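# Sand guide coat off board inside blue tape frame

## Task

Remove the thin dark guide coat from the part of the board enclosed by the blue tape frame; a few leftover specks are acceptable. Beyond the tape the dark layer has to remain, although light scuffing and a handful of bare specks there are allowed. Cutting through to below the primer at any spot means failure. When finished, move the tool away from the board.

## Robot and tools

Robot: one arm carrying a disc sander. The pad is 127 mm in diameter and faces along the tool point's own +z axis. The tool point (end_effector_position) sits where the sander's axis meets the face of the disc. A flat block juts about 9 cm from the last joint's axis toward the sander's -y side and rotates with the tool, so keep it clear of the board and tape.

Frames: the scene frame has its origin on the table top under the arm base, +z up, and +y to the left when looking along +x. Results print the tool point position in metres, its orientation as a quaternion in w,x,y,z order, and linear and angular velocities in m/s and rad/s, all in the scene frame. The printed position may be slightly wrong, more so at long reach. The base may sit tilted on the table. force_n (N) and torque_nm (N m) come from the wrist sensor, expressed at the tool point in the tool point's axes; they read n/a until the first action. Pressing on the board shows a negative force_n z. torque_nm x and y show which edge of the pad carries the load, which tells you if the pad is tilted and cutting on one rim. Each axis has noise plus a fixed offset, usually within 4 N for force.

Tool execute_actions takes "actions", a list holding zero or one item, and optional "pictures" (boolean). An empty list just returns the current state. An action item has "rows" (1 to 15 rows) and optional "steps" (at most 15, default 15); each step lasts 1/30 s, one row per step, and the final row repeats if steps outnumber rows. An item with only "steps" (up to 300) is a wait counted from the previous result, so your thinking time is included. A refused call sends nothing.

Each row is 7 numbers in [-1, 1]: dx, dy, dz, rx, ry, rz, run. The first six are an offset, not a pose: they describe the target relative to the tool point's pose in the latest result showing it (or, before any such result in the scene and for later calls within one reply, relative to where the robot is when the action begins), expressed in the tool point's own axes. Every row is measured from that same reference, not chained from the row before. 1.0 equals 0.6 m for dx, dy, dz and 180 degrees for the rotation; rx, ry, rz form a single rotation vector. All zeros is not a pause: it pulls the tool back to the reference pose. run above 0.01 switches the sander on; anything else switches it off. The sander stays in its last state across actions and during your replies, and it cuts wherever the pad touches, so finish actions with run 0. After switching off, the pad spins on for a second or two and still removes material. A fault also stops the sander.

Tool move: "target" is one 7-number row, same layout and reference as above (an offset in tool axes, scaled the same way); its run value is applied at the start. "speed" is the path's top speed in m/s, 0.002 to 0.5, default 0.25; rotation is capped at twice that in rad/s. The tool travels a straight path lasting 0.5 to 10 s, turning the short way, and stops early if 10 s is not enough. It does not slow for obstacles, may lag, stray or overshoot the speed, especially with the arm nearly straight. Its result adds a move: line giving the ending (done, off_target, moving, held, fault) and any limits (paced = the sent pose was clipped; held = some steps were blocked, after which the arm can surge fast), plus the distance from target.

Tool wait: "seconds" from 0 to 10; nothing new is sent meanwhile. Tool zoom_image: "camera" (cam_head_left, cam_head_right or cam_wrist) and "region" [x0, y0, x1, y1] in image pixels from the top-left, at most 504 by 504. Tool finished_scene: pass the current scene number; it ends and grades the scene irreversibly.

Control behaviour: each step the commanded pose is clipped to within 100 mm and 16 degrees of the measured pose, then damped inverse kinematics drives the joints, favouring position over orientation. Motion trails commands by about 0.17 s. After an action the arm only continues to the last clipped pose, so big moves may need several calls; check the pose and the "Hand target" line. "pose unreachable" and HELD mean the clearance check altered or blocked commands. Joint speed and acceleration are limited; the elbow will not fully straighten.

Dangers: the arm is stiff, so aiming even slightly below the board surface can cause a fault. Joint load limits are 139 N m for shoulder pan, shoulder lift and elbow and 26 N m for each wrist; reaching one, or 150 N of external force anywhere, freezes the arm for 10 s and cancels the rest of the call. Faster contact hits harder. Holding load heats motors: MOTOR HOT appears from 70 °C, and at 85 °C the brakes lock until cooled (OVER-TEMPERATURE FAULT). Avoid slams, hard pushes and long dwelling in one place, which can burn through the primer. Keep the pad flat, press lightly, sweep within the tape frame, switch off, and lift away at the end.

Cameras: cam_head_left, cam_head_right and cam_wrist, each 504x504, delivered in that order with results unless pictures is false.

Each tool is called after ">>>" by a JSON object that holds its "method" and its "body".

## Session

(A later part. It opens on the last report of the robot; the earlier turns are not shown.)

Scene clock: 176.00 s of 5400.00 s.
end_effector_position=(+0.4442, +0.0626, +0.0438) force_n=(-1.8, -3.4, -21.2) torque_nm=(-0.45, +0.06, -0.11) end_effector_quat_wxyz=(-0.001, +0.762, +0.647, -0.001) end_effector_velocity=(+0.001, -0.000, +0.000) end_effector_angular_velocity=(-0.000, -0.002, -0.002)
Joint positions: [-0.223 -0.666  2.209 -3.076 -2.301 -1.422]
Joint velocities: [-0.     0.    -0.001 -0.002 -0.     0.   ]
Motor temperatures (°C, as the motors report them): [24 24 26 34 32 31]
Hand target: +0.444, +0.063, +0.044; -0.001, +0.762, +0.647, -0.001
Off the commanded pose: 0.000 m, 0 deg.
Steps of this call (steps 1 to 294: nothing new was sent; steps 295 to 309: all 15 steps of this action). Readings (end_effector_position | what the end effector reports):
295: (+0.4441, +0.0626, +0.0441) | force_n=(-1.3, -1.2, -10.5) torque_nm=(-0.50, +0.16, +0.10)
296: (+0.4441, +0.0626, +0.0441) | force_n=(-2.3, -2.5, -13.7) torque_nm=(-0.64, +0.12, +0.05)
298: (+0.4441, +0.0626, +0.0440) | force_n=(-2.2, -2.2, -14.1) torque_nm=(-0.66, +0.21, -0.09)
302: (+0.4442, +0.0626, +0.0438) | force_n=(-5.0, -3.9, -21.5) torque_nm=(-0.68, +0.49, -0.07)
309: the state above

>>> {"method": "execute_actions", "body": {"actions": [{"steps": 60}], "pictures": false}}

>>> {"method": "execute_actions", "body": {"actions": [{"steps": 15}], "pictures": false}}

>>> {"method": "execute_actions", "body": {"actions": [{"steps": 15}], "pictures": false}}

Scene clock: 178.47 s of 5400.00 s.
end_effector_position=(+0.4442, +0.0626, +0.0437) force_n=(-1.8, -2.2, -24.9) torque_nm=(-0.21, +0.07, +0.04) end_effector_quat_wxyz=(-0.001, +0.762, +0.647, -0.001) end_effector_velocity=(-0.000, +0.000, -0.000) end_effector_angular_velocity=(+0.000, +0.000, -0.001)
Joint positions: [-0.223 -0.665  2.209 -3.076 -2.301 -1.422]
Joint velocities: [-0.     0.     0.    -0.     0.     0.001]
Motor temperatures (°C, as the motors report them): [24 24 26 34 32 31]
Hand target: +0.444, +0.063, +0.044; -0.001, +0.762, +0.647, -0.001
Off the commanded pose: 0.000 m, 0 deg.
Steps of this call (steps 1 to 74: nothing new was sent). Readings (end_effector_position | what the end effector reports):
1: (+0.4442, +0.0626, +0.0438) | force_n=(-4.0, -2.8, -21.3) torque_nm=(-0.27, +0.40, +0.04)
2: (+0.4442, +0.0626, +0.0438) | force_n=(-2.5, -3.8, -23.7) torque_nm=(-0.47, +0.21, -0.12)
4: (+0.4442, +0.0626, +0.0437) | force_n=(-1.3, -4.8, -23.5) torque_nm=(-0.65, +0.10, -0.07)
8: (+0.4442, +0.0626, +0.0437) | force_n=(-3.3, -4.6, -24.0) torque_nm=(-0.42, +0.16, -0.10)
74: the state above

Scene clock: 178.97 s of 5400.00 s.
end_effector_position=(+0.4442, +0.0626, +0.0437) force_n=(-2.5, -2.0, -23.1) torque_nm=(-0.32, +0.10, -0.10) end_effector_quat_wxyz=(-0.001, +0.762, +0.647, -0.001) end_effector_velocity=(-0.000, +0.000, -0.000) end_effector_angular_velocity=(-0.000, +0.001, +0.002)
Joint positions: [-0.223 -0.665  2.209 -3.076 -2.301 -1.422]
Joint velocities: [ 0.     0.001 -0.     0.002 -0.    -0.001]
Motor temperatures (°C, as the motors report them): [24 24 26 34 32 31]
Hand target: +0.444, +0.063, +0.044; -0.001, +0.762, +0.647, -0.001
Off the commanded pose: 0.000 m, 0 deg.
Steps of this call (steps 1 to 15: nothing new was sent). Readings (end_effector_position | what the end effector reports):
1: (+0.4442, +0.0626, +0.0437) | force_n=(-5.2, -4.9, -23.7) torque_nm=(-0.56, +0.48, +0.04)
2: (+0.4442, +0.0626, +0.0437) | force_n=(-2.0, -3.8, -23.4) torque_nm=(-0.30, +0.21, -0.13)
4: (+0.4442, +0.0626, +0.0437) | force_n=(-3.5, -4.4, -23.4) torque_nm=(-0.58, +0.27, -0.09)
8: (+0.4442, +0.0626, +0.0437) | force_n=(-2.6, -6.1, -22.2) torque_nm=(-0.84, +0.18, -0.07)
15: the state above

Scene clock: 179.47 s of 5400.00 s.
end_effector_position=(+0.4442, +0.0626, +0.0437) force_n=(-3.4, -2.9, -22.6) torque_nm=(-0.38, +0.21, +0.00) end_effector_quat_wxyz=(-0.001, +0.762, +0.647, -0.001) end_effector_velocity=(-0.000, +0.000, -0.000) end_effector_angular_velocity=(+0.000, +0.000, -0.000)
Joint positions: [-0.223 -0.665  2.209 -3.076 -2.301 -1.422]
Joint velocities: [ 0.  0.  0. -0.  0.  0.]
Motor temperatures (°C, as the motors report them): [24 24 26 34 32 31]
Hand target: +0.444, +0.063, +0.044; -0.001, +0.762, +0.647, -0.001
Off the commanded pose: 0.000 m, 0 deg.
Steps of this call (steps 1 to 15: nothing new was sent). Readings (end_effector_position | what the end effector reports):
1: (+0.4442, +0.0626, +0.0437) | force_n=(-4.0, -4.0, -23.3) torque_nm=(-0.54, +0.32, -0.06)
2: (+0.4442, +0.0626, +0.0437) | force_n=(-2.3, -3.8, -22.6) torque_nm=(-0.63, +0.06, -0.05)
4: (+0.4442, +0.0626, +0.0437) | force_n=(-2.6, -4.7, -23.3) torque_nm=(-0.56, +0.14, -0.12)
8: (+0.4442, +0.0626, +0.0437) | force_n=(-3.8, -2.4, -22.5) torque_nm=(-0.31, +0.32, -0.10)
15: the state above

>>> {"method": "execute_actions", "body": {"actions": [{"rows": [[0,0,0,-0.0003,0.0001,0,0],[0,0,0,-0.0006,0.0002,0,0],[0,0,0,-0.00095,0.0003,0,0]], "steps": 15}], "pictures": false}}

>>> {"method": "execute_actions", "body": {"actions": [{"steps": 15}], "pictures": false}}

>>> {"method": "execute_actions", "body": {"actions": [{"steps": 15}], "pictures": false}}

>>> {"method": "execute_actions", "body": {"actions": [{"steps": 15}], "pictures": true}}

Scene clock: 189.60 s of 5400.00 s.
end_effector_position=(+0.4442, +0.0626, +0.0438) force_n=(-4.0, -5.8, -23.6) torque_nm=(-0.50, +0.33, -0.01) end_effector_quat_wxyz=(-0.000, +0.762, +0.647, +0.001) end_effector_velocity=(-0.002, +0.000, -0.000) end_effector_angular_velocity=(+0.000, +0.002, +0.002)
Joint positions: [-0.223 -0.665  2.21  -3.083 -2.3   -1.425]
Joint velocities: [-0.    -0.001  0.004 -0.001  0.    -0.001]
Motor temperatures (°C, as the motors report them): [24 24 26 34 32 31]
Hand target: +0.444, +0.063, +0.044; -0.000, +0.762, +0.647, +0.001
Off the commanded pose: 0.000 m, 0 deg.
Steps of this call (steps 1 to 289: nothing new was sent; steps 290 to 304: all 15 steps of this action). Readings (end_effector_position | what the end effector reports):
290: (+0.4441, +0.0626, +0.0437) | force_n=(-1.7, -5.1, -25.1) torque_nm=(-0.67, +0.02, -0.01)
291: (+0.4442, +0.0626, +0.0437) | force_n=(-1.5, -4.1, -23.4) torque_nm=(-0.33, +0.13, -0.18)
293: (+0.4443, +0.0626, +0.0438) | force_n=(-1.6, -6.0, -22.9) torque_nm=(-0.36, +0.12, -0.12)
297: (+0.4443, +0.0626, +0.0438) | force_n=(-1.8, -5.4, -23.8) torque_nm=(-0.12, -0.02, -0.05)
304: the state above

Scene clock: 190.10 s of 5400.00 s.
end_effector_position=(+0.4442, +0.0626, +0.0437) force_n=(-1.0, -4.5, -21.9) torque_nm=(-0.35, -0.12, -0.02) end_effector_quat_wxyz=(-0.000, +0.762, +0.647, +0.001) end_effector_velocity=(+0.000, +0.000, -0.000) end_effector_angular_velocity=(-0.000, -0.001, -0.001)
Joint positions: [-0.223 -0.665  2.21  -3.083 -2.3   -1.425]
Joint velocities: [-0.     0.001 -0.    -0.001 -0.     0.   ]
Motor temperatures (°C, as the motors report them): [24 24 26 34 32 31]
Hand target: +0.444, +0.063, +0.044; -0.000, +0.762, +0.647, +0.001
Off the commanded pose: 0.000 m, 0 deg.
Steps of this call (steps 1 to 15: nothing new was sent). Readings (end_effector_position | what the end effector reports):
1: (+0.4442, +0.0626, +0.0437) | force_n=(-2.7, -6.1, -24.3) torque_nm=(-0.55, +0.14, -0.05)
2: (+0.4442, +0.0626, +0.0437) | force_n=(-5.5, -2.8, -23.2) torque_nm=(-0.14, +0.58, -0.06)
4: (+0.4442, +0.0626, +0.0437) | force_n=(-1.9, -6.7, -24.4) torque_nm=(-0.61, +0.00, +0.04)
8: (+0.4442, +0.0626, +0.0437) | force_n=(-3.9, -4.0, -25.8) torque_nm=(-0.36, +0.25, +0.01)
15: the state above

Scene clock: 190.60 s of 5400.00 s.
end_effector_position=(+0.4442, +0.0626, +0.0437) force_n=(-2.4, -0.8, -24.5) torque_nm=(-0.02, +0.23, +0.00) end_effector_quat_wxyz=(-0.000, +0.762, +0.647, +0.001) end_effector_velocity=(-0.001, +0.001, -0.001) end_effector_angular_velocity=(-0.000, +0.002, +0.002)
Joint positions: [-0.223 -0.665  2.21  -3.083 -2.3   -1.425]
Joint velocities: [-0.     0.002  0.001 -0.    -0.    -0.   ]
Motor temperatures (°C, as the motors report them): [24 24 26 34 32 31]
Hand target: +0.444, +0.063, +0.044; -0.000, +0.762, +0.647, +0.001
Off the commanded pose: 0.000 m, 0 deg.
Steps of this call (steps 1 to 15: nothing new was sent). Readings (end_effector_position | what the end effector reports):
1: (+0.4442, +0.0626, +0.0437) | force_n=(-1.3, -4.0, -23.0) torque_nm=(-0.31, -0.14, -0.23)
2: (+0.4442, +0.0626, +0.0437) | force_n=(-3.0, -3.3, -22.1) torque_nm=(-0.24, +0.13, -0.09)
4: (+0.4442, +0.0626, +0.0437) | force_n=(-2.9, -3.5, -24.1) torque_nm=(-0.37, -0.05, +0.00)
8: (+0.4442, +0.0626, +0.0437) | force_n=(-3.7, +0.7, -23.0) torque_nm=(+0.07, +0.16, -0.03)
15: the state above

Scene clock: 191.10 s of 5400.00 s.
end_effector_position=(+0.4442, +0.0626, +0.0437) force_n=(-3.3, -3.5, -23.1) torque_nm=(-0.28, +0.18, -0.12) end_effector_quat_wxyz=(-0.000, +0.762, +0.647, +0.001) end_effector_velocity=(+0.001, -0.000, +0.000) end_effector_angular_velocity=(-0.000, -0.001, -0.001)
Joint positions: [-0.223 -0.665  2.21  -3.083 -2.3   -1.425]
Joint velocities: [ 0.     0.    -0.002  0.    -0.     0.   ]
Motor temperatures (°C, as the motors report them): [24 24 26 34 32 31]
Hand target: +0.444, +0.063, +0.044; -0.000, +0.762, +0.647, +0.001
Off the commanded pose: 0.000 m, 0 deg.
Steps of this call (steps 1 to 15: nothing new was sent). Readings (end_effector_position | what the end effector reports):
1: (+0.4442, +0.0626, +0.0437) | force_n=(-2.1, -3.1, -23.1) torque_nm=(-0.25, +0.01, -0.19)
2: (+0.4442, +0.0626, +0.0437) | force_n=(-2.0, -4.5, -22.3) torque_nm=(-0.41, +0.14, -0.15)
4: (+0.4442, +0.0626, +0.0437) | force_n=(-3.0, -5.0, -22.6) torque_nm=(-0.37, +0.22, -0.02)
8: (+0.4442, +0.0626, +0.0437) | force_n=(-4.2, -6.1, -25.4) torque_nm=(-0.69, +0.33, -0.02)
15: the state above
camera_calibration (this result's frames):
cam_wrist: T_world_to_cam=[[0.198818, 0.979356, 0.0365089, -0.146873], [0.923145, -0.199654, 0.328544, -0.378462], [0.329051, -0.0316175, -0.943783, 0.0121387], [0, 0, 0, 1]] pos_world=[0.374582, 0.068663, 0.14116]

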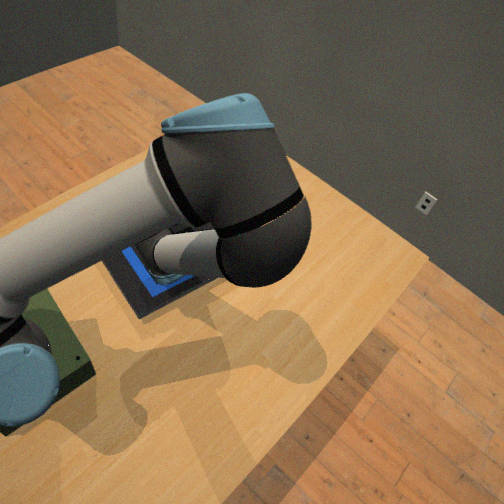

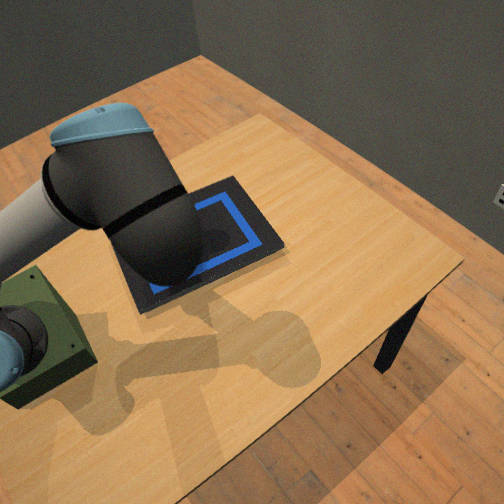

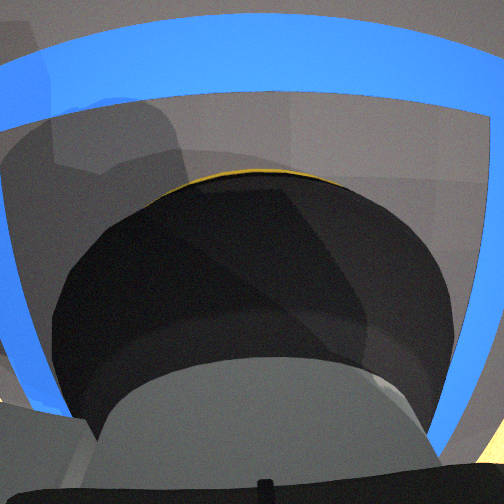

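>>> {"method": "zoom_image", "body": {"camera": "cam_wrist", "region": [170, 0, 350, 180]}}

>>> {"method": "zoom_image", "body": {"camera": "cam_wrist", "region": [130, 150, 370, 230]}}

>>> {"method": "zoom_image", "body": {"camera": "cam_wrist", "region": [404, 80, 504, 180]}}

>>> {"method": "zoom_image", "body": {"camera": "cam_wrist", "region": [0, 100, 100, 200]}}

Region (170, 0, 350, 180) of cam_wrist's 504x504 image, scaled by 2.800, with more detail than that image has.

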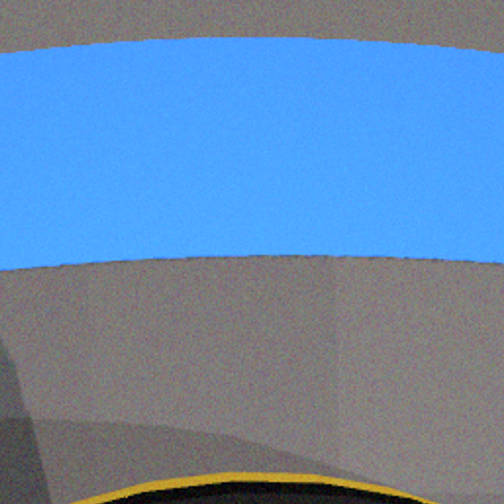

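Region (130, 150, 370, 230) of cam_wrist's 504x504 image, scaled by 2.100, with more detail than that image has.

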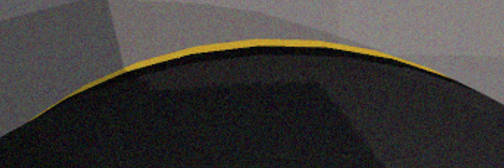

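Region (404, 80, 504, 180) of cam_wrist's 504x504 image, scaled by 5.040, with more detail than that image has.

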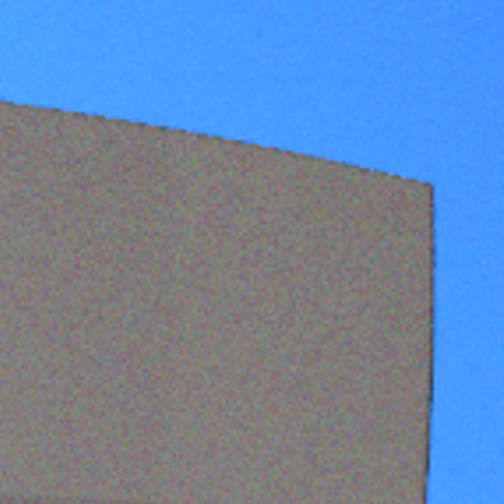

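Region (0, 100, 100, 200) of cam_wrist's 504x504 image, scaled by 5.040, with more detail than that image has.

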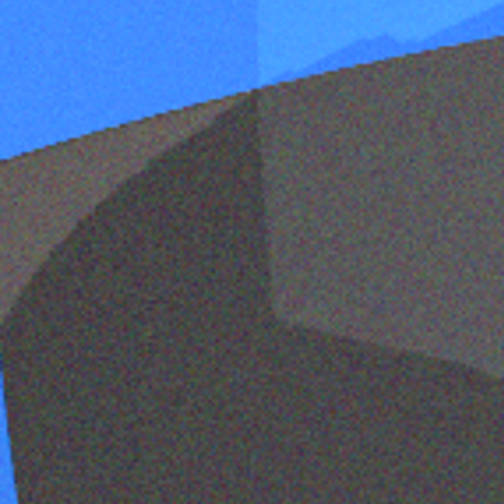

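>>> {"method": "zoom_image", "body": {"camera": "cam_wrist", "region": [130, 150, 260, 230]}}

>>> {"method": "zoom_image", "body": {"camera": "cam_wrist", "region": [250, 150, 380, 230]}}

Region (130, 150, 260, 230) of cam_wrist's 504x504 image, scaled by 3.877, with more detail than that image has; it fills the top 310 rows of this view, and the rest is white.

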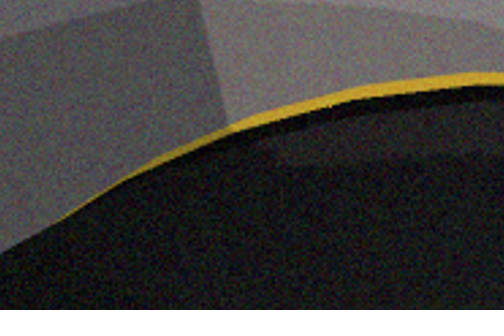

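Region (250, 150, 380, 230) of cam_wrist's 504x504 image, scaled by 3.877, with more detail than that image has; it fills the top 310 rows of this view, and the rest is white.

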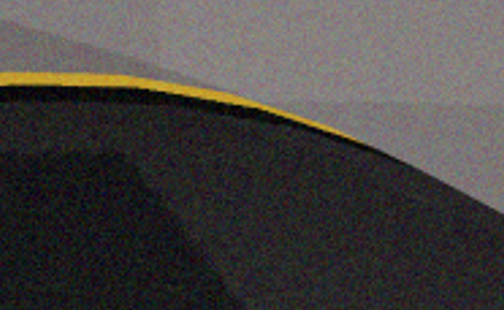

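>>> {"method": "move", "body": {"target": [0, 0, -0.0045, -0.00083, 0, 0, 0], "speed": 0.02}}

>>> {"method": "move", "body": {"target": [-0.004, 0.19833, 0, 0, 0, 0, 0], "speed": 0.1}}

Scene clock: 251.80 s of 5400.00 s.
end_effector_position=(+0.4441, +0.0626, +0.0464) force_n=(-3.2, -1.1, -0.9) torque_nm=(-0.36, +0.30, -0.02) end_effector_quat_wxyz=(+0.001, +0.762, +0.647, +0.002) end_effector_velocity=(+0.001, -0.000, +0.001) end_effector_angular_velocity=(-0.000, -0.002, -0.001)
Joint positions: [-0.219 -0.67   2.212 -3.079 -2.301 -1.422]
Joint velocities: [ 0.001 -0.002  0.    -0.    -0.     0.001]
Motor temperatures (°C, as the motors report them): [24 24 26 34 32 31]
Hand target: +0.444, +0.063, +0.046; +0.001, +0.762, +0.647, +0.002
Off the commanded pose: 0.000 m, 0 deg.
move: done
camera_calibration (this result's frames):
cam_wrist: T_world_to_cam=[[0.198714, 0.979374, 0.0366097, -0.146932], [0.92233, -0.19951, 0.330912, -0.379069], [0.331391, -0.0319907, -0.942951, 0.0135554], [0, 0, 0, 1]] pos_world=[0.374332, 0.0687067, 0.1436]

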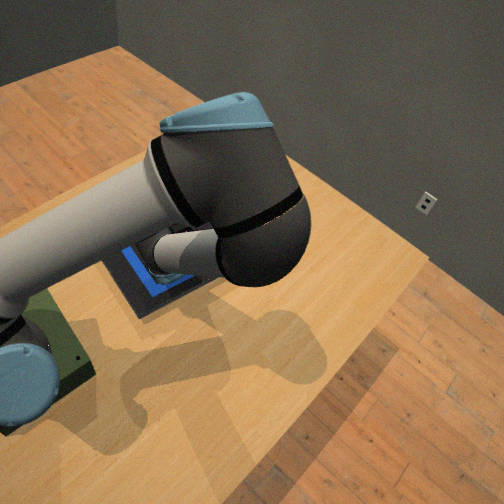

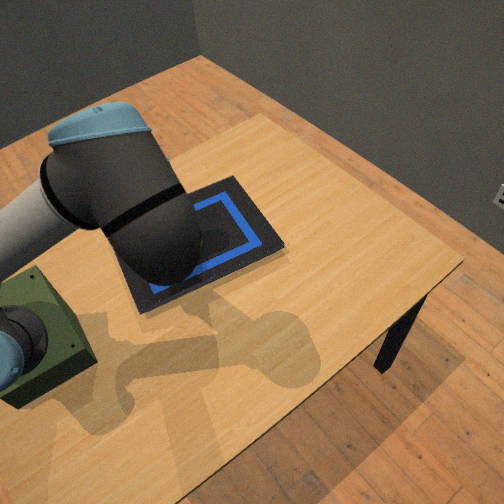

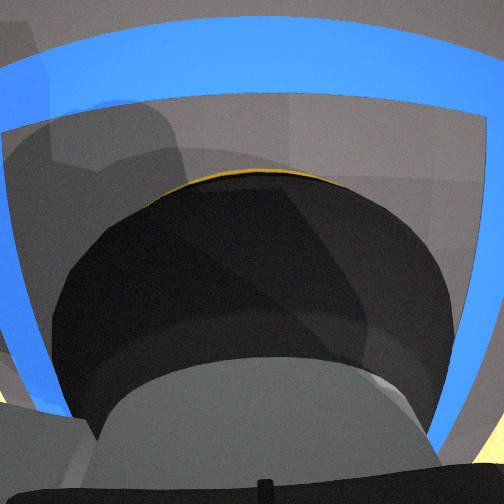

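Scene clock: 253.43 s of 5400.00 s.
end_effector_position=(+0.5609, +0.0408, +0.0467) force_n=(-2.5, -0.2, -1.2) torque_nm=(-0.20, +0.33, -0.14) end_effector_quat_wxyz=(+0.001, +0.762, +0.647, +0.002) end_effector_velocity=(+0.002, -0.000, -0.000) end_effector_angular_velocity=(-0.000, +0.000, -0.001)
Joint positions: [-0.246 -0.639  1.906 -2.829 -2.301 -1.458]
Joint velocities: [-0.     0.002 -0.005  0.004 -0.     0.001]
Motor temperatures (°C, as the motors report them): [24 24 26 34 32 31]
Hand target: +0.561, +0.041, +0.047; +0.001, +0.762, +0.647, +0.002
Off the commanded pose: 0.000 m, 0 deg.
move: done
camera_calibration (this result's frames):
cam_wrist: T_world_to_cam=[[0.198628, 0.979393, 0.0365615, -0.148705], [0.922339, -0.199412, 0.330946, -0.491289], [0.331417, -0.0320132, -0.942941, -0.0255067], [0, 0, 0, 1]] pos_world=[0.491125, 0.046855, 0.143976]

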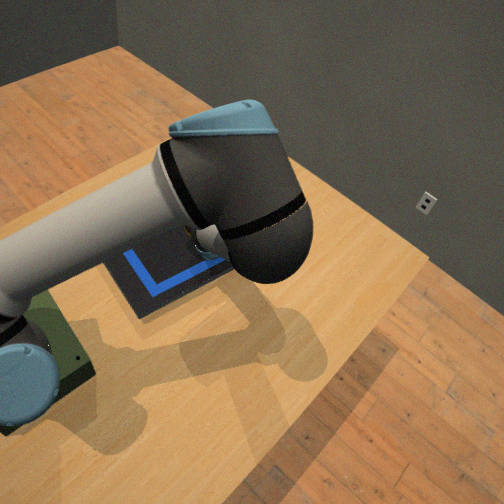

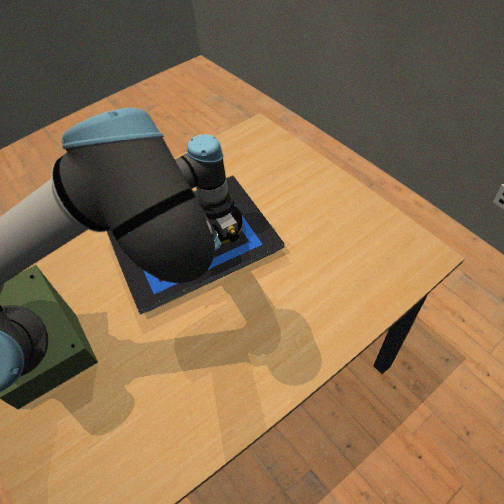

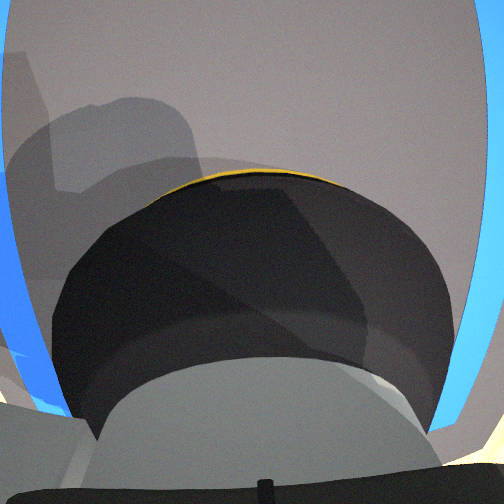

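>>> {"method": "execute_actions", "body": {"actions": [{"rows": [[0,0,0.0005,0,0,0,0],[0,0,0.0010,0,0,0,0],[0,0,0.0015,0,0,0,0],[0,0,0.0020,0,0,0,0],[0,0,0.0025,0,0,0,0]], "steps": 15}], "pictures": false}}

Scene clock: 258.60 s of 5400.00 s.
end_effector_position=(+0.5610, +0.0407, +0.0453) force_n=(-1.2, +2.3, +0.7) torque_nm=(+0.10, +0.00, +0.05) end_effector_quat_wxyz=(+0.001, +0.762, +0.647, +0.002) end_effector_velocity=(+0.001, -0.000, +0.000) end_effector_angular_velocity=(-0.000, -0.002, -0.002)
Joint positions: [-0.248 -0.636  1.905 -2.833 -2.301 -1.46 ]
Joint velocities: [-0.     0.    -0.001 -0.002 -0.    -0.001]
Motor temperatures (°C, as the motors report them): [24 24 26 34 32 31]
Hand target: +0.561, +0.041, +0.045; +0.001, +0.762, +0.647, +0.002
Off the commanded pose: 0.000 m, 0 deg.
Steps of this call (steps 1 to 140: nothing new was sent; steps 141 to 155: all 15 steps of this action). Readings (end_effector_position | what the end effector reports):
141: (+0.5611, +0.0407, +0.0467) | force_n=(-1.5, +0.0, -1.6) torque_nm=(-0.16, +0.00, +0.02)
142: (+0.5611, +0.0407, +0.0467) | force_n=(-2.6, +0.0, +0.0) torque_nm=(-0.24, +0.29, -0.07)
144: (+0.5611, +0.0407, +0.0464) | force_n=(-3.1, -2.7, +0.2) torque_nm=(-0.44, +0.21, +0.02)
148: (+0.5611, +0.0407, +0.0456) | force_n=(+0.4, -0.1, -0.6) torque_nm=(-0.14, -0.09, -0.11)
155: the state above

>>> {"method": "execute_actions", "body": {"actions": [{"rows": [[0,0,0.0003,0,0,0,0],[0,0,0.0006,0,0,0,0],[0,0,0.0009,0,0,0,0],[0,0,0.0012,0,0,0,0],[0,0,0.0015,0,0,0,0]], "steps": 15}], "pictures": false}}

Scene clock: 260.83 s of 5400.00 s.
end_effector_position=(+0.5609, +0.0408, +0.0444) force_n=(-4.2, -3.0, -13.8) torque_nm=(-0.17, +0.29, -0.07) end_effector_quat_wxyz=(+0.001, +0.762, +0.647, +0.002) end_effector_velocity=(-0.000, +0.001, -0.001) end_effector_angular_velocity=(+0.000, +0.001, +0.001)
Joint positions: [-0.249 -0.634  1.905 -2.835 -2.301 -1.462]
Joint velocities: [-0.     0.002 -0.001  0.001  0.    -0.   ]
Motor temperatures (°C, as the motors report them): [24 24 26 34 32 31]
Hand target: +0.561, +0.041, +0.044; +0.001, +0.762, +0.647, +0.002
Off the commanded pose: 0.000 m, 0 deg.
Steps of this call (steps 1 to 52: nothing new was sent; steps 53 to 67: all 15 steps of this action). Readings (end_effector_position | what the end effector reports):
53: (+0.5609, +0.0408, +0.0452) | force_n=(-2.4, -0.3, -0.6) torque_nm=(-0.33, +0.28, +0.02)
54: (+0.5609, +0.0408, +0.0452) | force_n=(-1.0, -1.7, -0.7) torque_nm=(-0.23, +0.03, -0.11)
56: (+0.5609, +0.0408, +0.0450) | force_n=(-1.4, +1.9, +1.5) torque_nm=(+0.14, +0.05, -0.05)
60: (+0.5609, +0.0408, +0.0446) | force_n=(-2.7, +0.1, -6.7) torque_nm=(+0.01, +0.04, -0.05)
67: the state above

>>> {"method": "execute_actions", "body": {"actions": [{"rows": [[0,0,0.0002,0,0,0,0],[0,0,0.0004,0,0,0,0]], "steps": 15}], "pictures": false}}

>>> {"method": "execute_actions", "body": {"actions": [{"steps": 15}], "pictures": false}}

>>> {"method": "execute_actions", "body": {"actions": [{"steps": 9}], "pictures": false}}

>>> {"method": "execute_actions", "body": {"actions": [{"steps": 9}], "pictures": true}}

Scene clock: 263.63 s of 5400.00 s.
end_effector_position=(+0.5610, +0.0407, +0.0442) force_n=(-2.5, -5.8, -25.6) torque_nm=(-0.09, +0.27, -0.02) end_effector_quat_wxyz=(+0.001, +0.762, +0.647, +0.002) end_effector_velocity=(+0.000, -0.000, +0.000) end_effector_angular_velocity=(-0.000, -0.000, -0.000)
Joint positions: [-0.249 -0.634  1.905 -2.836 -2.301 -1.462]
Joint velocities: [-0. -0. -0.  0. -0. -0.]
Motor temperatures (°C, as the motors report them): [24 24 26 34 32 31]
Hand target: +0.561, +0.041, +0.044; +0.001, +0.762, +0.647, +0.002
Off the commanded pose: 0.000 m, 0 deg.
Steps of this call (steps 1 to 69: nothing new was sent; steps 70 to 84: all 15 steps of this action). Readings (end_effector_position | what the end effector reports):
70: (+0.5610, +0.0407, +0.0444) | force_n=(-2.4, -4.3, -17.9) torque_nm=(-0.03, +0.13, -0.02)
71: (+0.5610, +0.0407, +0.0444) | force_n=(-1.6, -3.1, -16.5) torque_nm=(+0.16, -0.01, -0.11)
73: (+0.5610, +0.0407, +0.0443) | force_n=(-2.7, -4.1, -21.3) torque_nm=(+0.03, +0.17, -0.07)
77: (+0.5610, +0.0407, +0.0442) | force_n=(+1.3, -5.5, -24.1) torque_nm=(+0.00, -0.30, +0.02)
84: the state above

Scene clock: 264.13 s of 5400.00 s.
end_effector_position=(+0.5610, +0.0408, +0.0442) force_n=(-3.1, -5.4, -24.7) torque_nm=(-0.11, +0.19, -0.06) end_effector_quat_wxyz=(+0.001, +0.762, +0.647, +0.002) end_effector_velocity=(-0.001, +0.000, -0.000) end_effector_angular_velocity=(+0.000, +0.002, +0.002)
Joint positions: [-0.249 -0.634  1.905 -2.836 -2.301 -1.462]
Joint velocities: [ 0.     0.     0.001  0.001 -0.    -0.   ]
Motor temperatures (°C, as the motors report them): [24 24 26 34 32 31]
Hand target: +0.561, +0.041, +0.044; +0.001, +0.762, +0.647, +0.002
Off the commanded pose: 0.000 m, 0 deg.
Steps of this call (steps 1 to 15: nothing new was sent). Readings (end_effector_position | what the end effector reports):
1: (+0.5610, +0.0407, +0.0442) | force_n=(-2.1, -6.9, -23.2) torque_nm=(-0.04, +0.00, -0.14)
2: (+0.5610, +0.0407, +0.0442) | force_n=(-2.5, -5.5, -23.2) torque_nm=(-0.03, +0.16, -0.11)
4: (+0.5610, +0.0407, +0.0442) | force_n=(-3.2, -5.6, -26.6) torque_nm=(+0.09, +0.20, -0.02)
8: (+0.5610, +0.0407, +0.0442) | force_n=(-2.4, -7.1, -26.0) torque_nm=(-0.27, +0.25, -0.05)
15: the state above

Scene clock: 264.43 s of 5400.00 s.
end_effector_position=(+0.5609, +0.0408, +0.0442) force_n=(-2.9, -4.8, -26.7) torque_nm=(-0.25, +0.33, +0.00) end_effector_quat_wxyz=(+0.001, +0.762, +0.647, +0.002) end_effector_velocity=(-0.000, +0.000, -0.000) end_effector_angular_velocity=(+0.000, +0.000, -0.000)
Joint positions: [-0.249 -0.634  1.905 -2.836 -2.301 -1.462]
Joint velocities: [ 0.     0.     0.     0.    -0.     0.001]
Motor temperatures (°C, as the motors report them): [24 24 26 34 32 31]
Hand target: +0.561, +0.041, +0.044; +0.001, +0.762, +0.647, +0.002
Off the commanded pose: 0.000 m, 0 deg.
Steps of this call (steps 1 to 9: nothing new was sent). Readings (end_effector_position | what the end effector reports):
1: (+0.5610, +0.0408, +0.0442) | force_n=(-3.3, -4.2, -24.7) torque_nm=(+0.01, +0.18, -0.09)
2: (+0.5610, +0.0408, +0.0442) | force_n=(-2.4, -4.2, -25.8) torque_nm=(-0.02, +0.07, -0.10)
4: (+0.5609, +0.0408, +0.0442) | force_n=(-3.3, -5.2, -26.0) torque_nm=(-0.24, +0.37, +0.08)
8: (+0.5609, +0.0408, +0.0442) | force_n=(-3.0, -5.5, -25.3) torque_nm=(-0.24, +0.28, -0.12)
9: the state above

Scene clock: 264.73 s of 5400.00 s.
end_effector_position=(+0.5609, +0.0408, +0.0442) force_n=(-4.4, -5.6, -25.0) torque_nm=(-0.39, +0.43, -0.02) end_effector_quat_wxyz=(+0.001, +0.762, +0.647, +0.002) end_effector_velocity=(+0.000, -0.000, +0.000) end_effector_angular_velocity=(-0.000, -0.001, -0.001)
Joint positions: [-0.249 -0.634  1.905 -2.836 -2.301 -1.462]
Joint velocities: [-0.    -0.001 -0.    -0.     0.     0.   ]
Motor temperatures (°C, as the motors report them): [24 24 26 34 32 31]
Hand target: +0.561, +0.041, +0.044; +0.001, +0.762, +0.647, +0.002
Off the commanded pose: 0.000 m, 0 deg.
Steps of this call (steps 1 to 9: nothing new was sent). Readings (end_effector_position | what the end effector reports):
1: (+0.5609, +0.0408, +0.0442) | force_n=(-2.0, -5.3, -25.3) torque_nm=(-0.38, +0.18, -0.04)
2: (+0.5609, +0.0408, +0.0442) | force_n=(-3.1, -5.6, -22.8) torque_nm=(-0.53, +0.31, +0.03)
4: (+0.5609, +0.0408, +0.0442) | force_n=(-2.6, -5.6, -24.7) torque_nm=(-0.20, +0.09, -0.13)
8: (+0.5609, +0.0408, +0.0442) | force_n=(-3.5, -4.2, -26.0) torque_nm=(-0.26, +0.20, -0.11)
9: the state above
camera_calibration (this result's frames):
cam_wrist: T_world_to_cam=[[0.198617, 0.979395, 0.0365541, -0.148601], [0.922336, -0.199398, 0.330962, -0.490431], [0.331432, -0.0320196, -0.942936, -0.0279384], [0, 0, 0, 1]] pos_world=[0.491116, 0.0468538, 0.141402]

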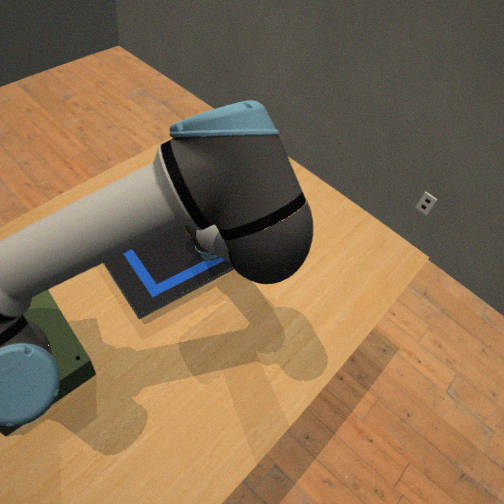

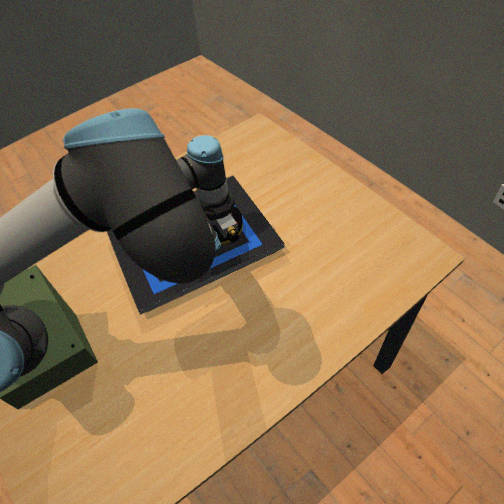

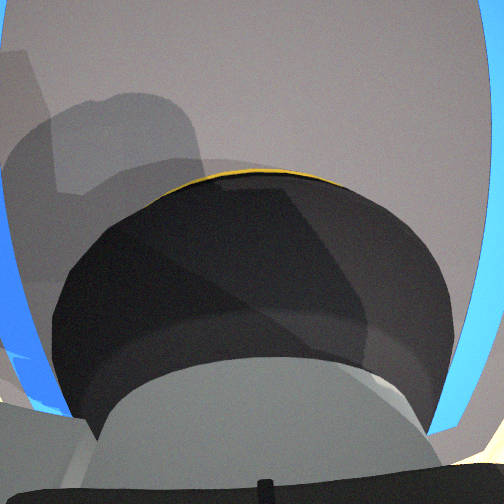

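>>> {"method": "execute_actions", "body": {"actions": [{"steps": 9}], "pictures": false}}

>>> {"method": "execute_actions", "body": {"actions": [{"steps": 9}], "pictures": false}}

>>> {"method": "execute_actions", "body": {"actions": [{"steps": 9}], "pictures": false}}

>>> {"method": "zoom_image", "body": {"camera": "cam_wrist", "region": [404, 100, 504, 200]}}

>>> {"method": "zoom_image", "body": {"camera": "cam_wrist", "region": [0, 100, 100, 200]}}

>>> {"method": "zoom_image", "body": {"camera": "cam_wrist", "region": [404, 370, 504, 470]}}

>>> {"method": "zoom_image", "body": {"camera": "cam_head_right", "region": [190, 170, 290, 270]}}

Scene clock: 269.70 s of 5400.00 s.
end_effector_position=(+0.5609, +0.0408, +0.0442) force_n=(-2.1, -3.7, -25.8) torque_nm=(-0.23, +0.01, -0.09) end_effector_quat_wxyz=(+0.001, +0.762, +0.647, +0.002) end_effector_velocity=(+0.000, +0.000, -0.000) end_effector_angular_velocity=(+0.000, -0.000, -0.001)
Joint positions: [-0.249 -0.634  1.905 -2.836 -2.301 -1.462]
Joint velocities: [-0.     0.001 -0.001 -0.     0.     0.   ]
Motor temperatures (°C, as the motors report them): [24 24 26 34 32 31]
Hand target: +0.561, +0.041, +0.044; +0.001, +0.762, +0.647, +0.002
Off the commanded pose: 0.000 m, 0 deg.
Steps of this call (steps 1 to 149: nothing new was sent). Readings (end_effector_position | what the end effector reports):
1: (+0.5609, +0.0408, +0.0442) | force_n=(-2.1, -6.0, -24.8) torque_nm=(-0.48, +0.23, -0.05)
2: (+0.5609, +0.0408, +0.0442) | force_n=(-2.4, -3.3, -24.1) torque_nm=(+0.00, +0.06, -0.22)
4: (+0.5609, +0.0408, +0.0442) | force_n=(-0.6, -4.0, -24.6) torque_nm=(-0.23, -0.16, -0.12)
8: (+0.5609, +0.0408, +0.0442) | force_n=(-1.4, -5.4, -25.8) torque_nm=(-0.35, +0.03, +0.09)
149: the state above

Scene clock: 270.00 s of 5400.00 s.
end_effector_position=(+0.5609, +0.0408, +0.0442) force_n=(-2.2, -3.9, -23.1) torque_nm=(-0.25, +0.12, -0.04) end_effector_quat_wxyz=(+0.001, +0.762, +0.647, +0.002) end_effector_velocity=(-0.001, +0.000, -0.000) end_effector_angular_velocity=(+0.000, +0.002, +0.001)
Joint positions: [-0.249 -0.634  1.905 -2.836 -2.301 -1.462]
Joint velocities: [-0.    -0.     0.002  0.001  0.     0.001]
Motor temperatures (°C, as the motors report them): [24 24 26 34 32 31]
Hand target: +0.561, +0.041, +0.044; +0.001, +0.762, +0.647, +0.002
Off the commanded pose: 0.000 m, 0 deg.
Steps of this call (steps 1 to 9: nothing new was sent). Readings (end_effector_position | what the end effector reports):
1: (+0.5609, +0.0408, +0.0442) | force_n=(-2.4, -4.6, -23.1) torque_nm=(-0.17, +0.20, +0.00)
2: (+0.5609, +0.0408, +0.0442) | force_n=(-2.7, -5.6, -25.3) torque_nm=(-0.40, +0.12, +0.01)
4: (+0.5609, +0.0408, +0.0442) | force_n=(-1.0, -5.0, -24.0) torque_nm=(-0.29, +0.07, -0.14)
8: (+0.5609, +0.0408, +0.0442) | force_n=(-2.9, -5.1, -25.4) torque_nm=(-0.38, +0.34, -0.11)
9: the state above

Scene clock: 270.30 s of 5400.00 s.
end_effector_position=(+0.5609, +0.0408, +0.0442) force_n=(-1.2, -3.3, -24.0) torque_nm=(-0.09, +0.03, +0.04) end_effector_quat_wxyz=(+0.001, +0.762, +0.647, +0.002) end_effector_velocity=(+0.001, -0.001, +0.001) end_effector_angular_velocity=(-0.000, -0.003, -0.002)
Joint positions: [-0.249 -0.634  1.905 -2.836 -2.301 -1.462]
Joint velocities: [-0.    -0.001  0.    -0.002  0.    -0.   ]
Motor temperatures (°C, as the motors report them): [24 24 26 34 32 31]
Hand target: +0.561, +0.041, +0.044; +0.001, +0.762, +0.647, +0.002
Off the commanded pose: 0.000 m, 0 deg.
Steps of this call (steps 1 to 9: nothing new was sent). Readings (end_effector_position | what the end effector reports):
1: (+0.5609, +0.0408, +0.0442) | force_n=(-5.3, -2.3, -26.1) torque_nm=(+0.16, +0.46, -0.06)
2: (+0.5609, +0.0408, +0.0442) | force_n=(-2.4, -6.0, -26.5) torque_nm=(-0.41, +0.20, -0.11)
4: (+0.5609, +0.0408, +0.0442) | force_n=(-3.3, -3.6, -25.0) torque_nm=(-0.24, +0.26, -0.22)
8: (+0.5609, +0.0408, +0.0442) | force_n=(-3.3, -3.4, -24.8) torque_nm=(-0.07, +0.26, -0.10)
9: the state above

Region (404, 100, 504, 200) of cam_wrist's 504x504 image, scaled by 5.040, with more detail than that image has.

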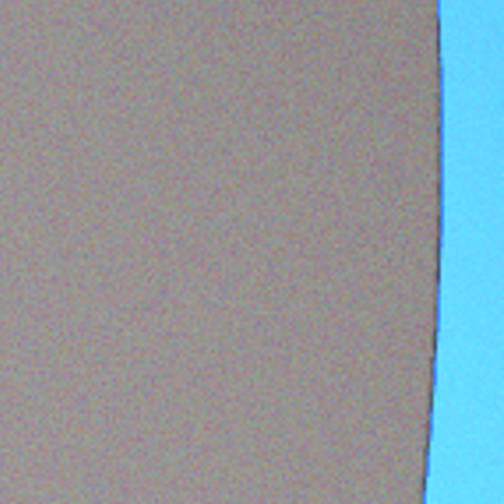

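Region (0, 100, 100, 200) of cam_wrist's 504x504 image, scaled by 5.040, with more detail than that image has.

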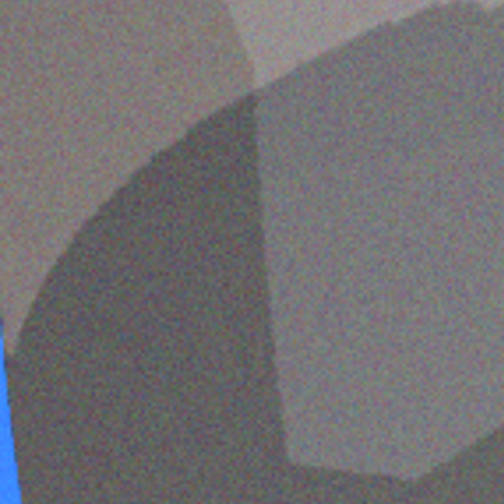

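Region (404, 370, 504, 470) of cam_wrist's 504x504 image, scaled by 5.040, with more detail than that image has.

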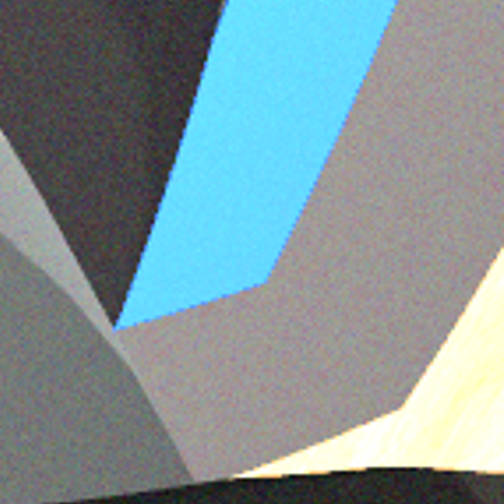

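Region (190, 170, 290, 270) of cam_head_right's 504x504 image, scaled by 5.040, with more detail than that image has.

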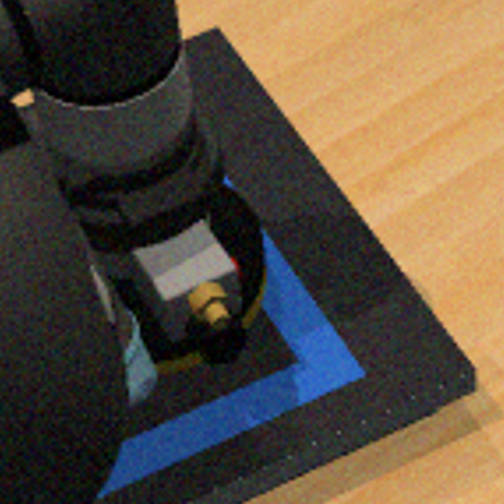

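>>> {"method": "move", "body": {"target": [0, 0, -0.002, 0, 0, 0.00517, 0], "speed": 0.02}}

>>> {"method": "move", "body": {"target": [0.06785, 0.00183, 0, 0, 0, 0, 0], "speed": 0.08}}

>>> {"method": "execute_actions", "body": {"actions": [{"rows": [[0,0,0.0003,0,0,0,0],[0,0,0.0006,0,0,0,0],[0,0,0.0009,0,0,0,0],[0,0,0.0012,0,0,0,0],[0,0,0.0015,0,0,0,0],[0,0,0.0018,0,0,0,0]], "steps": 15}], "pictures": false}}

>>> {"method": "execute_actions", "body": {"actions": [{"steps": 45}], "pictures": false}}

>>> {"method": "execute_actions", "body": {"actions": [{"steps": 9}], "pictures": false}}

>>> {"method": "execute_actions", "body": {"actions": [{"steps": 9}], "pictures": true}}

Scene clock: 293.77 s of 5400.00 s.
end_effector_position=(+0.5609, +0.0408, +0.0453) force_n=(-3.1, +1.7, +0.1) torque_nm=(+0.16, +0.08, -0.08) end_effector_quat_wxyz=(+0.001, +0.767, +0.641, +0.002) end_effector_velocity=(+0.001, -0.001, +0.001) end_effector_angular_velocity=(-0.000, -0.002, -0.007)
Joint positions: [-0.248 -0.636  1.906 -2.833 -2.301 -1.444]
Joint velocities: [ 0.001 -0.002 -0.001  0.001 -0.     0.006]
Motor temperatures (°C, as the motors report them): [24 24 26 34 32 31]
Hand target: +0.561, +0.041, +0.045; +0.001, +0.768, +0.641, +0.002
Off the commanded pose: 0.000 m, 0 deg.
move: done
camera_calibration (this result's frames):
cam_wrist: T_world_to_cam=[[0.213941, 0.976161, 0.0365831, -0.157123], [0.919133, -0.213841, 0.330856, -0.488362], [0.330792, -0.0371589, -0.942972, -0.0262983], [0, 0, 0, 1]] pos_world=[0.491184, 0.0479683, 0.142527]

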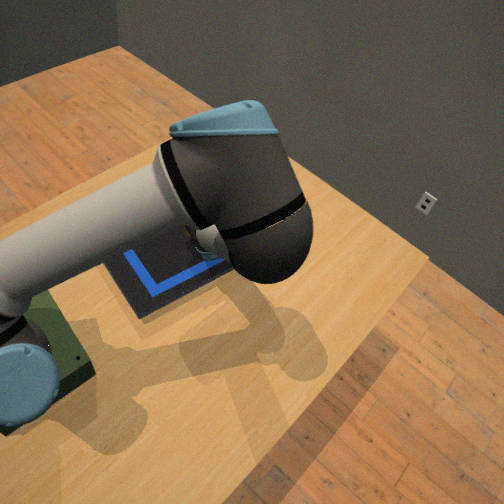

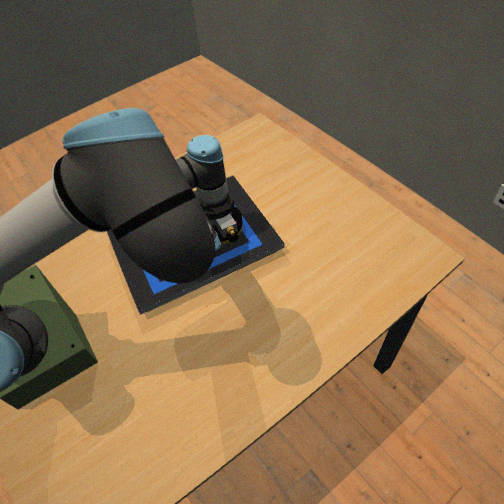

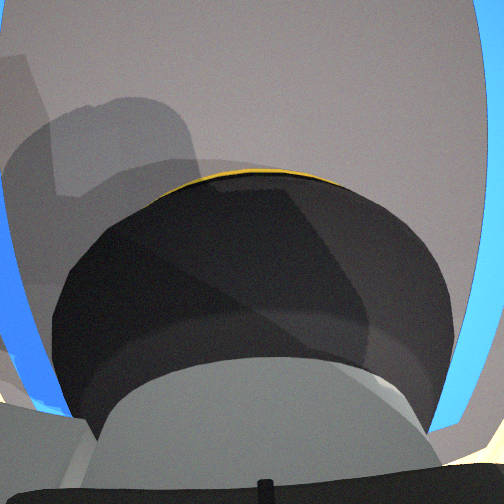

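Scene clock: 294.70 s of 5400.00 s.
end_effector_position=(+0.5692, +0.0805, +0.0454) force_n=(-2.8, +0.3, -0.3) torque_nm=(-0.08, +0.14, -0.02) end_effector_quat_wxyz=(+0.001, +0.767, +0.641, +0.002) end_effector_velocity=(+0.000, +0.002, -0.000) end_effector_angular_velocity=(-0.000, +0.001, +0.000)
Joint positions: [-0.195 -0.574  1.846 -2.789 -2.299 -1.374]
Joint velocities: [ 0.002  0.004 -0.003  0.004 -0.     0.004]
Motor temperatures (°C, as the motors report them): [24 24 26 34 32 31]
Hand target: +0.569, +0.081, +0.045; +0.001, +0.767, +0.641, +0.002
Off the commanded pose: 0.000 m, 0 deg.
move: done
camera_calibration (this result's frames):
cam_wrist: T_world_to_cam=[[0.213931, 0.976158, 0.0367316, -0.197696], [0.919112, -0.21388, 0.33089, -0.487506], [0.330857, -0.037027, -0.942954, -0.0275246], [0, 0, 0, 1]] pos_world=[0.499473, 0.0876955, 0.142618]

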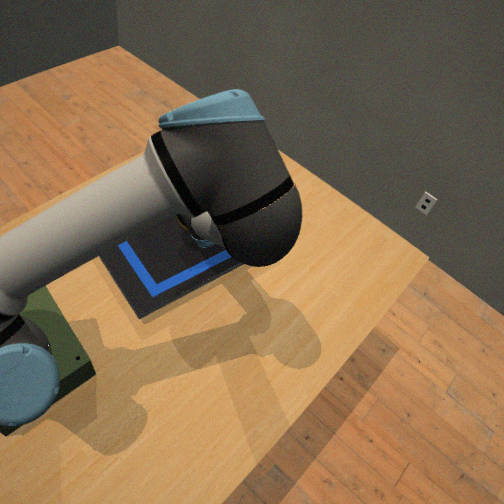

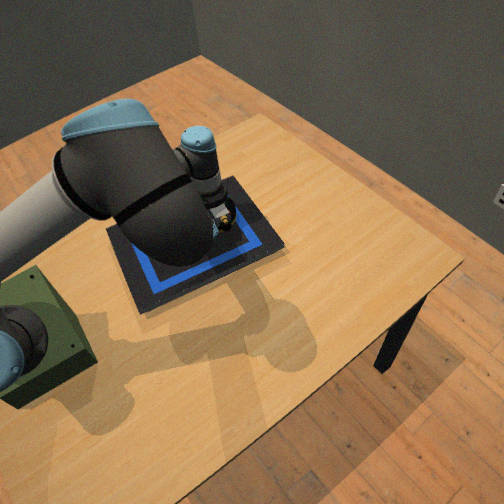

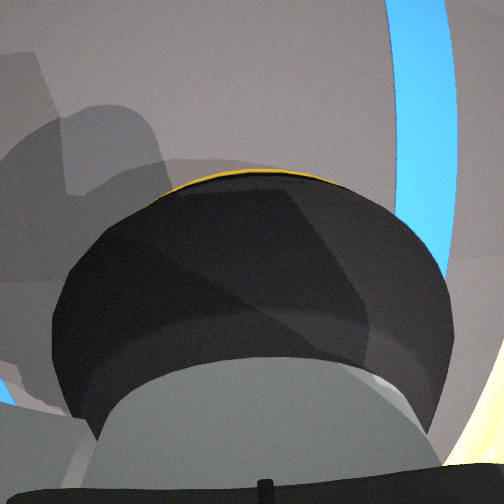

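Scene clock: 295.20 s of 5400.00 s.
end_effector_position=(+0.5692, +0.0805, +0.0444) force_n=(+0.0, -6.2, -19.4) torque_nm=(-0.20, +0.07, -0.07) end_effector_quat_wxyz=(+0.001, +0.767, +0.641, +0.002) end_effector_velocity=(-0.001, +0.000, -0.001) end_effector_angular_velocity=(+0.000, +0.001, +0.001)
Joint positions: [-0.197 -0.572  1.846 -2.791 -2.299 -1.375]
Joint velocities: [-0.001  0.001  0.001 -0.001 -0.    -0.   ]
Motor temperatures (°C, as the motors report them): [24 24 26 34 32 31]
Hand target: +0.569, +0.081, +0.044; +0.001, +0.767, +0.641, +0.002
Off the commanded pose: 0.000 m, 0 deg.
Steps of this call (steps 1 to 15: all 15 steps of this action). Readings (end_effector_position | what the end effector reports):
1: (+0.5692, +0.0806, +0.0454) | force_n=(-2.6, -0.2, -0.9) torque_nm=(-0.31, +0.08, -0.09)
2: (+0.5692, +0.0806, +0.0453) | force_n=(-1.2, -1.1, -0.8) torque_nm=(-0.35, -0.03, -0.04)
4: (+0.5691, +0.0807, +0.0452) | force_n=(-0.5, +3.1, -0.2) torque_nm=(+0.20, +0.03, -0.02)
8: (+0.5692, +0.0806, +0.0447) | force_n=(-2.6, -1.3, -7.3) torque_nm=(-0.16, +0.26, -0.04)
15: the state above

Scene clock: 296.70 s of 5400.00 s.
end_effector_position=(+0.5692, +0.0805, +0.0443) force_n=(+0.1, -4.0, -20.9) torque_nm=(-0.11, +0.06, -0.07) end_effector_quat_wxyz=(+0.001, +0.767, +0.641, +0.002) end_effector_velocity=(-0.000, -0.000, +0.000) end_effector_angular_velocity=(-0.000, +0.001, +0.001)
Joint positions: [-0.197 -0.572  1.846 -2.792 -2.3   -1.376]
Joint velocities: [-0.    -0.001  0.     0.001 -0.    -0.   ]
Motor temperatures (°C, as the motors report them): [24 24 26 34 32 31]
Hand target: +0.569, +0.081, +0.044; +0.001, +0.767, +0.641, +0.002
Off the commanded pose: 0.000 m, 0 deg.
Steps of this call (steps 1 to 45: nothing new was sent). Readings (end_effector_position | what the end effector reports):
1: (+0.5692, +0.0805, +0.0444) | force_n=(-0.8, -5.1, -20.0) torque_nm=(-0.13, +0.04, +0.02)
2: (+0.5692, +0.0805, +0.0443) | force_n=(+0.5, -6.7, -19.6) torque_nm=(-0.44, -0.13, -0.01)
4: (+0.5692, +0.0805, +0.0443) | force_n=(-2.7, -5.7, -20.0) torque_nm=(-0.31, +0.32, -0.13)
8: (+0.5692, +0.0805, +0.0443) | force_n=(+0.0, -3.9, -20.9) torque_nm=(-0.22, -0.11, +0.12)
45: the state above

Scene clock: 297.00 s of 5400.00 s.
end_effector_position=(+0.5692, +0.0805, +0.0443) force_n=(+0.2, -3.1, -20.3) torque_nm=(+0.06, +0.04, -0.10) end_effector_quat_wxyz=(+0.001, +0.767, +0.641, +0.002) end_effector_velocity=(+0.000, -0.000, +0.001) end_effector_angular_velocity=(+0.000, -0.001, -0.001)
Joint positions: [-0.197 -0.572  1.846 -2.792 -2.3   -1.376]
Joint velocities: [-0.    -0.001  0.001 -0.001  0.     0.   ]
Motor temperatures (°C, as the motors report them): [24 24 26 34 32 31]
Hand target: +0.569, +0.081, +0.044; +0.001, +0.767, +0.641, +0.002
Off the commanded pose: 0.000 m, 0 deg.
Steps of this call (steps 1 to 9: nothing new was sent). Readings (end_effector_position | what the end effector reports):
1: (+0.5692, +0.0805, +0.0443) | force_n=(-0.5, -6.1, -20.3) torque_nm=(-0.46, +0.24, -0.02)
2: (+0.5692, +0.0805, +0.0443) | force_n=(-2.2, -6.3, -22.3) torque_nm=(-0.46, +0.42, +0.11)
4: (+0.5692, +0.0805, +0.0443) | force_n=(-2.6, -5.1, -21.2) torque_nm=(-0.33, +0.52, -0.13)
8: (+0.5692, +0.0805, +0.0443) | force_n=(-0.3, -5.7, -24.0) torque_nm=(-0.29, +0.28, -0.15)
9: the state above

Scene clock: 297.30 s of 5400.00 s.
end_effector_position=(+0.5692, +0.0805, +0.0443) force_n=(-2.0, -3.9, -24.6) torque_nm=(-0.21, +0.47, -0.02) end_effector_quat_wxyz=(+0.001, +0.767, +0.641, +0.002) end_effector_velocity=(+0.001, -0.000, +0.000) end_effector_angular_velocity=(+0.000, -0.002, -0.003)
Joint positions: [-0.197 -0.572  1.846 -2.792 -2.3   -1.376]
Joint velocities: [ 0.    -0.001 -0.001 -0.001 -0.     0.001]
Motor temperatures (°C, as the motors report them): [24 24 26 34 32 31]
Hand target: +0.569, +0.081, +0.044; +0.001, +0.767, +0.641, +0.002
Off the commanded pose: 0.000 m, 0 deg.
Steps of this call (steps 1 to 9: nothing new was sent). Readings (end_effector_position | what the end effector reports):
1: (+0.5692, +0.0805, +0.0443) | force_n=(-2.8, -7.0, -21.0) torque_nm=(-0.61, +0.46, -0.13)
2: (+0.5692, +0.0805, +0.0443) | force_n=(-0.9, -6.1, -23.5) torque_nm=(-0.37, +0.10, -0.04)
4: (+0.5692, +0.0805, +0.0443) | force_n=(-1.6, -5.0, -24.5) torque_nm=(-0.31, +0.37, -0.02)
8: (+0.5692, +0.0805, +0.0443) | force_n=(-0.6, -4.0, -21.7) torque_nm=(-0.20, +0.14, +0.02)
9: the state above
camera_calibration (this result's frames):
cam_wrist: T_world_to_cam=[[0.213939, 0.976156, 0.0367303, -0.197661], [0.919108, -0.213887, 0.330898, -0.487154], [0.330864, -0.0370327, -0.942952, -0.028549], [0, 0, 0, 1]] pos_world=[0.49948, 0.0876954, 0.141538]

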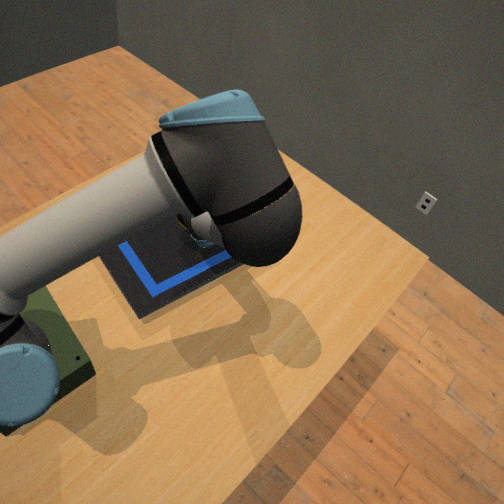

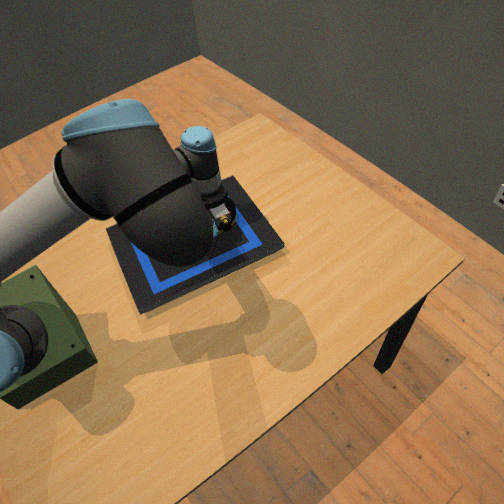

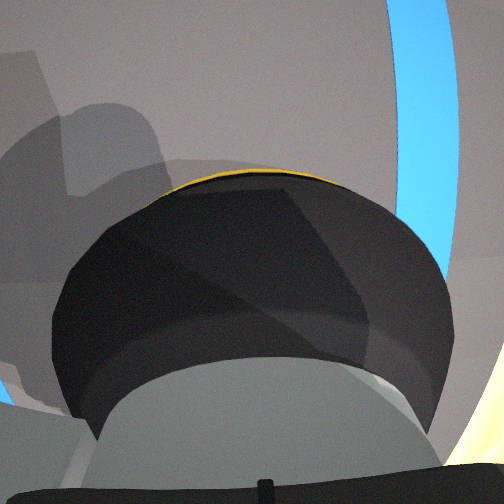

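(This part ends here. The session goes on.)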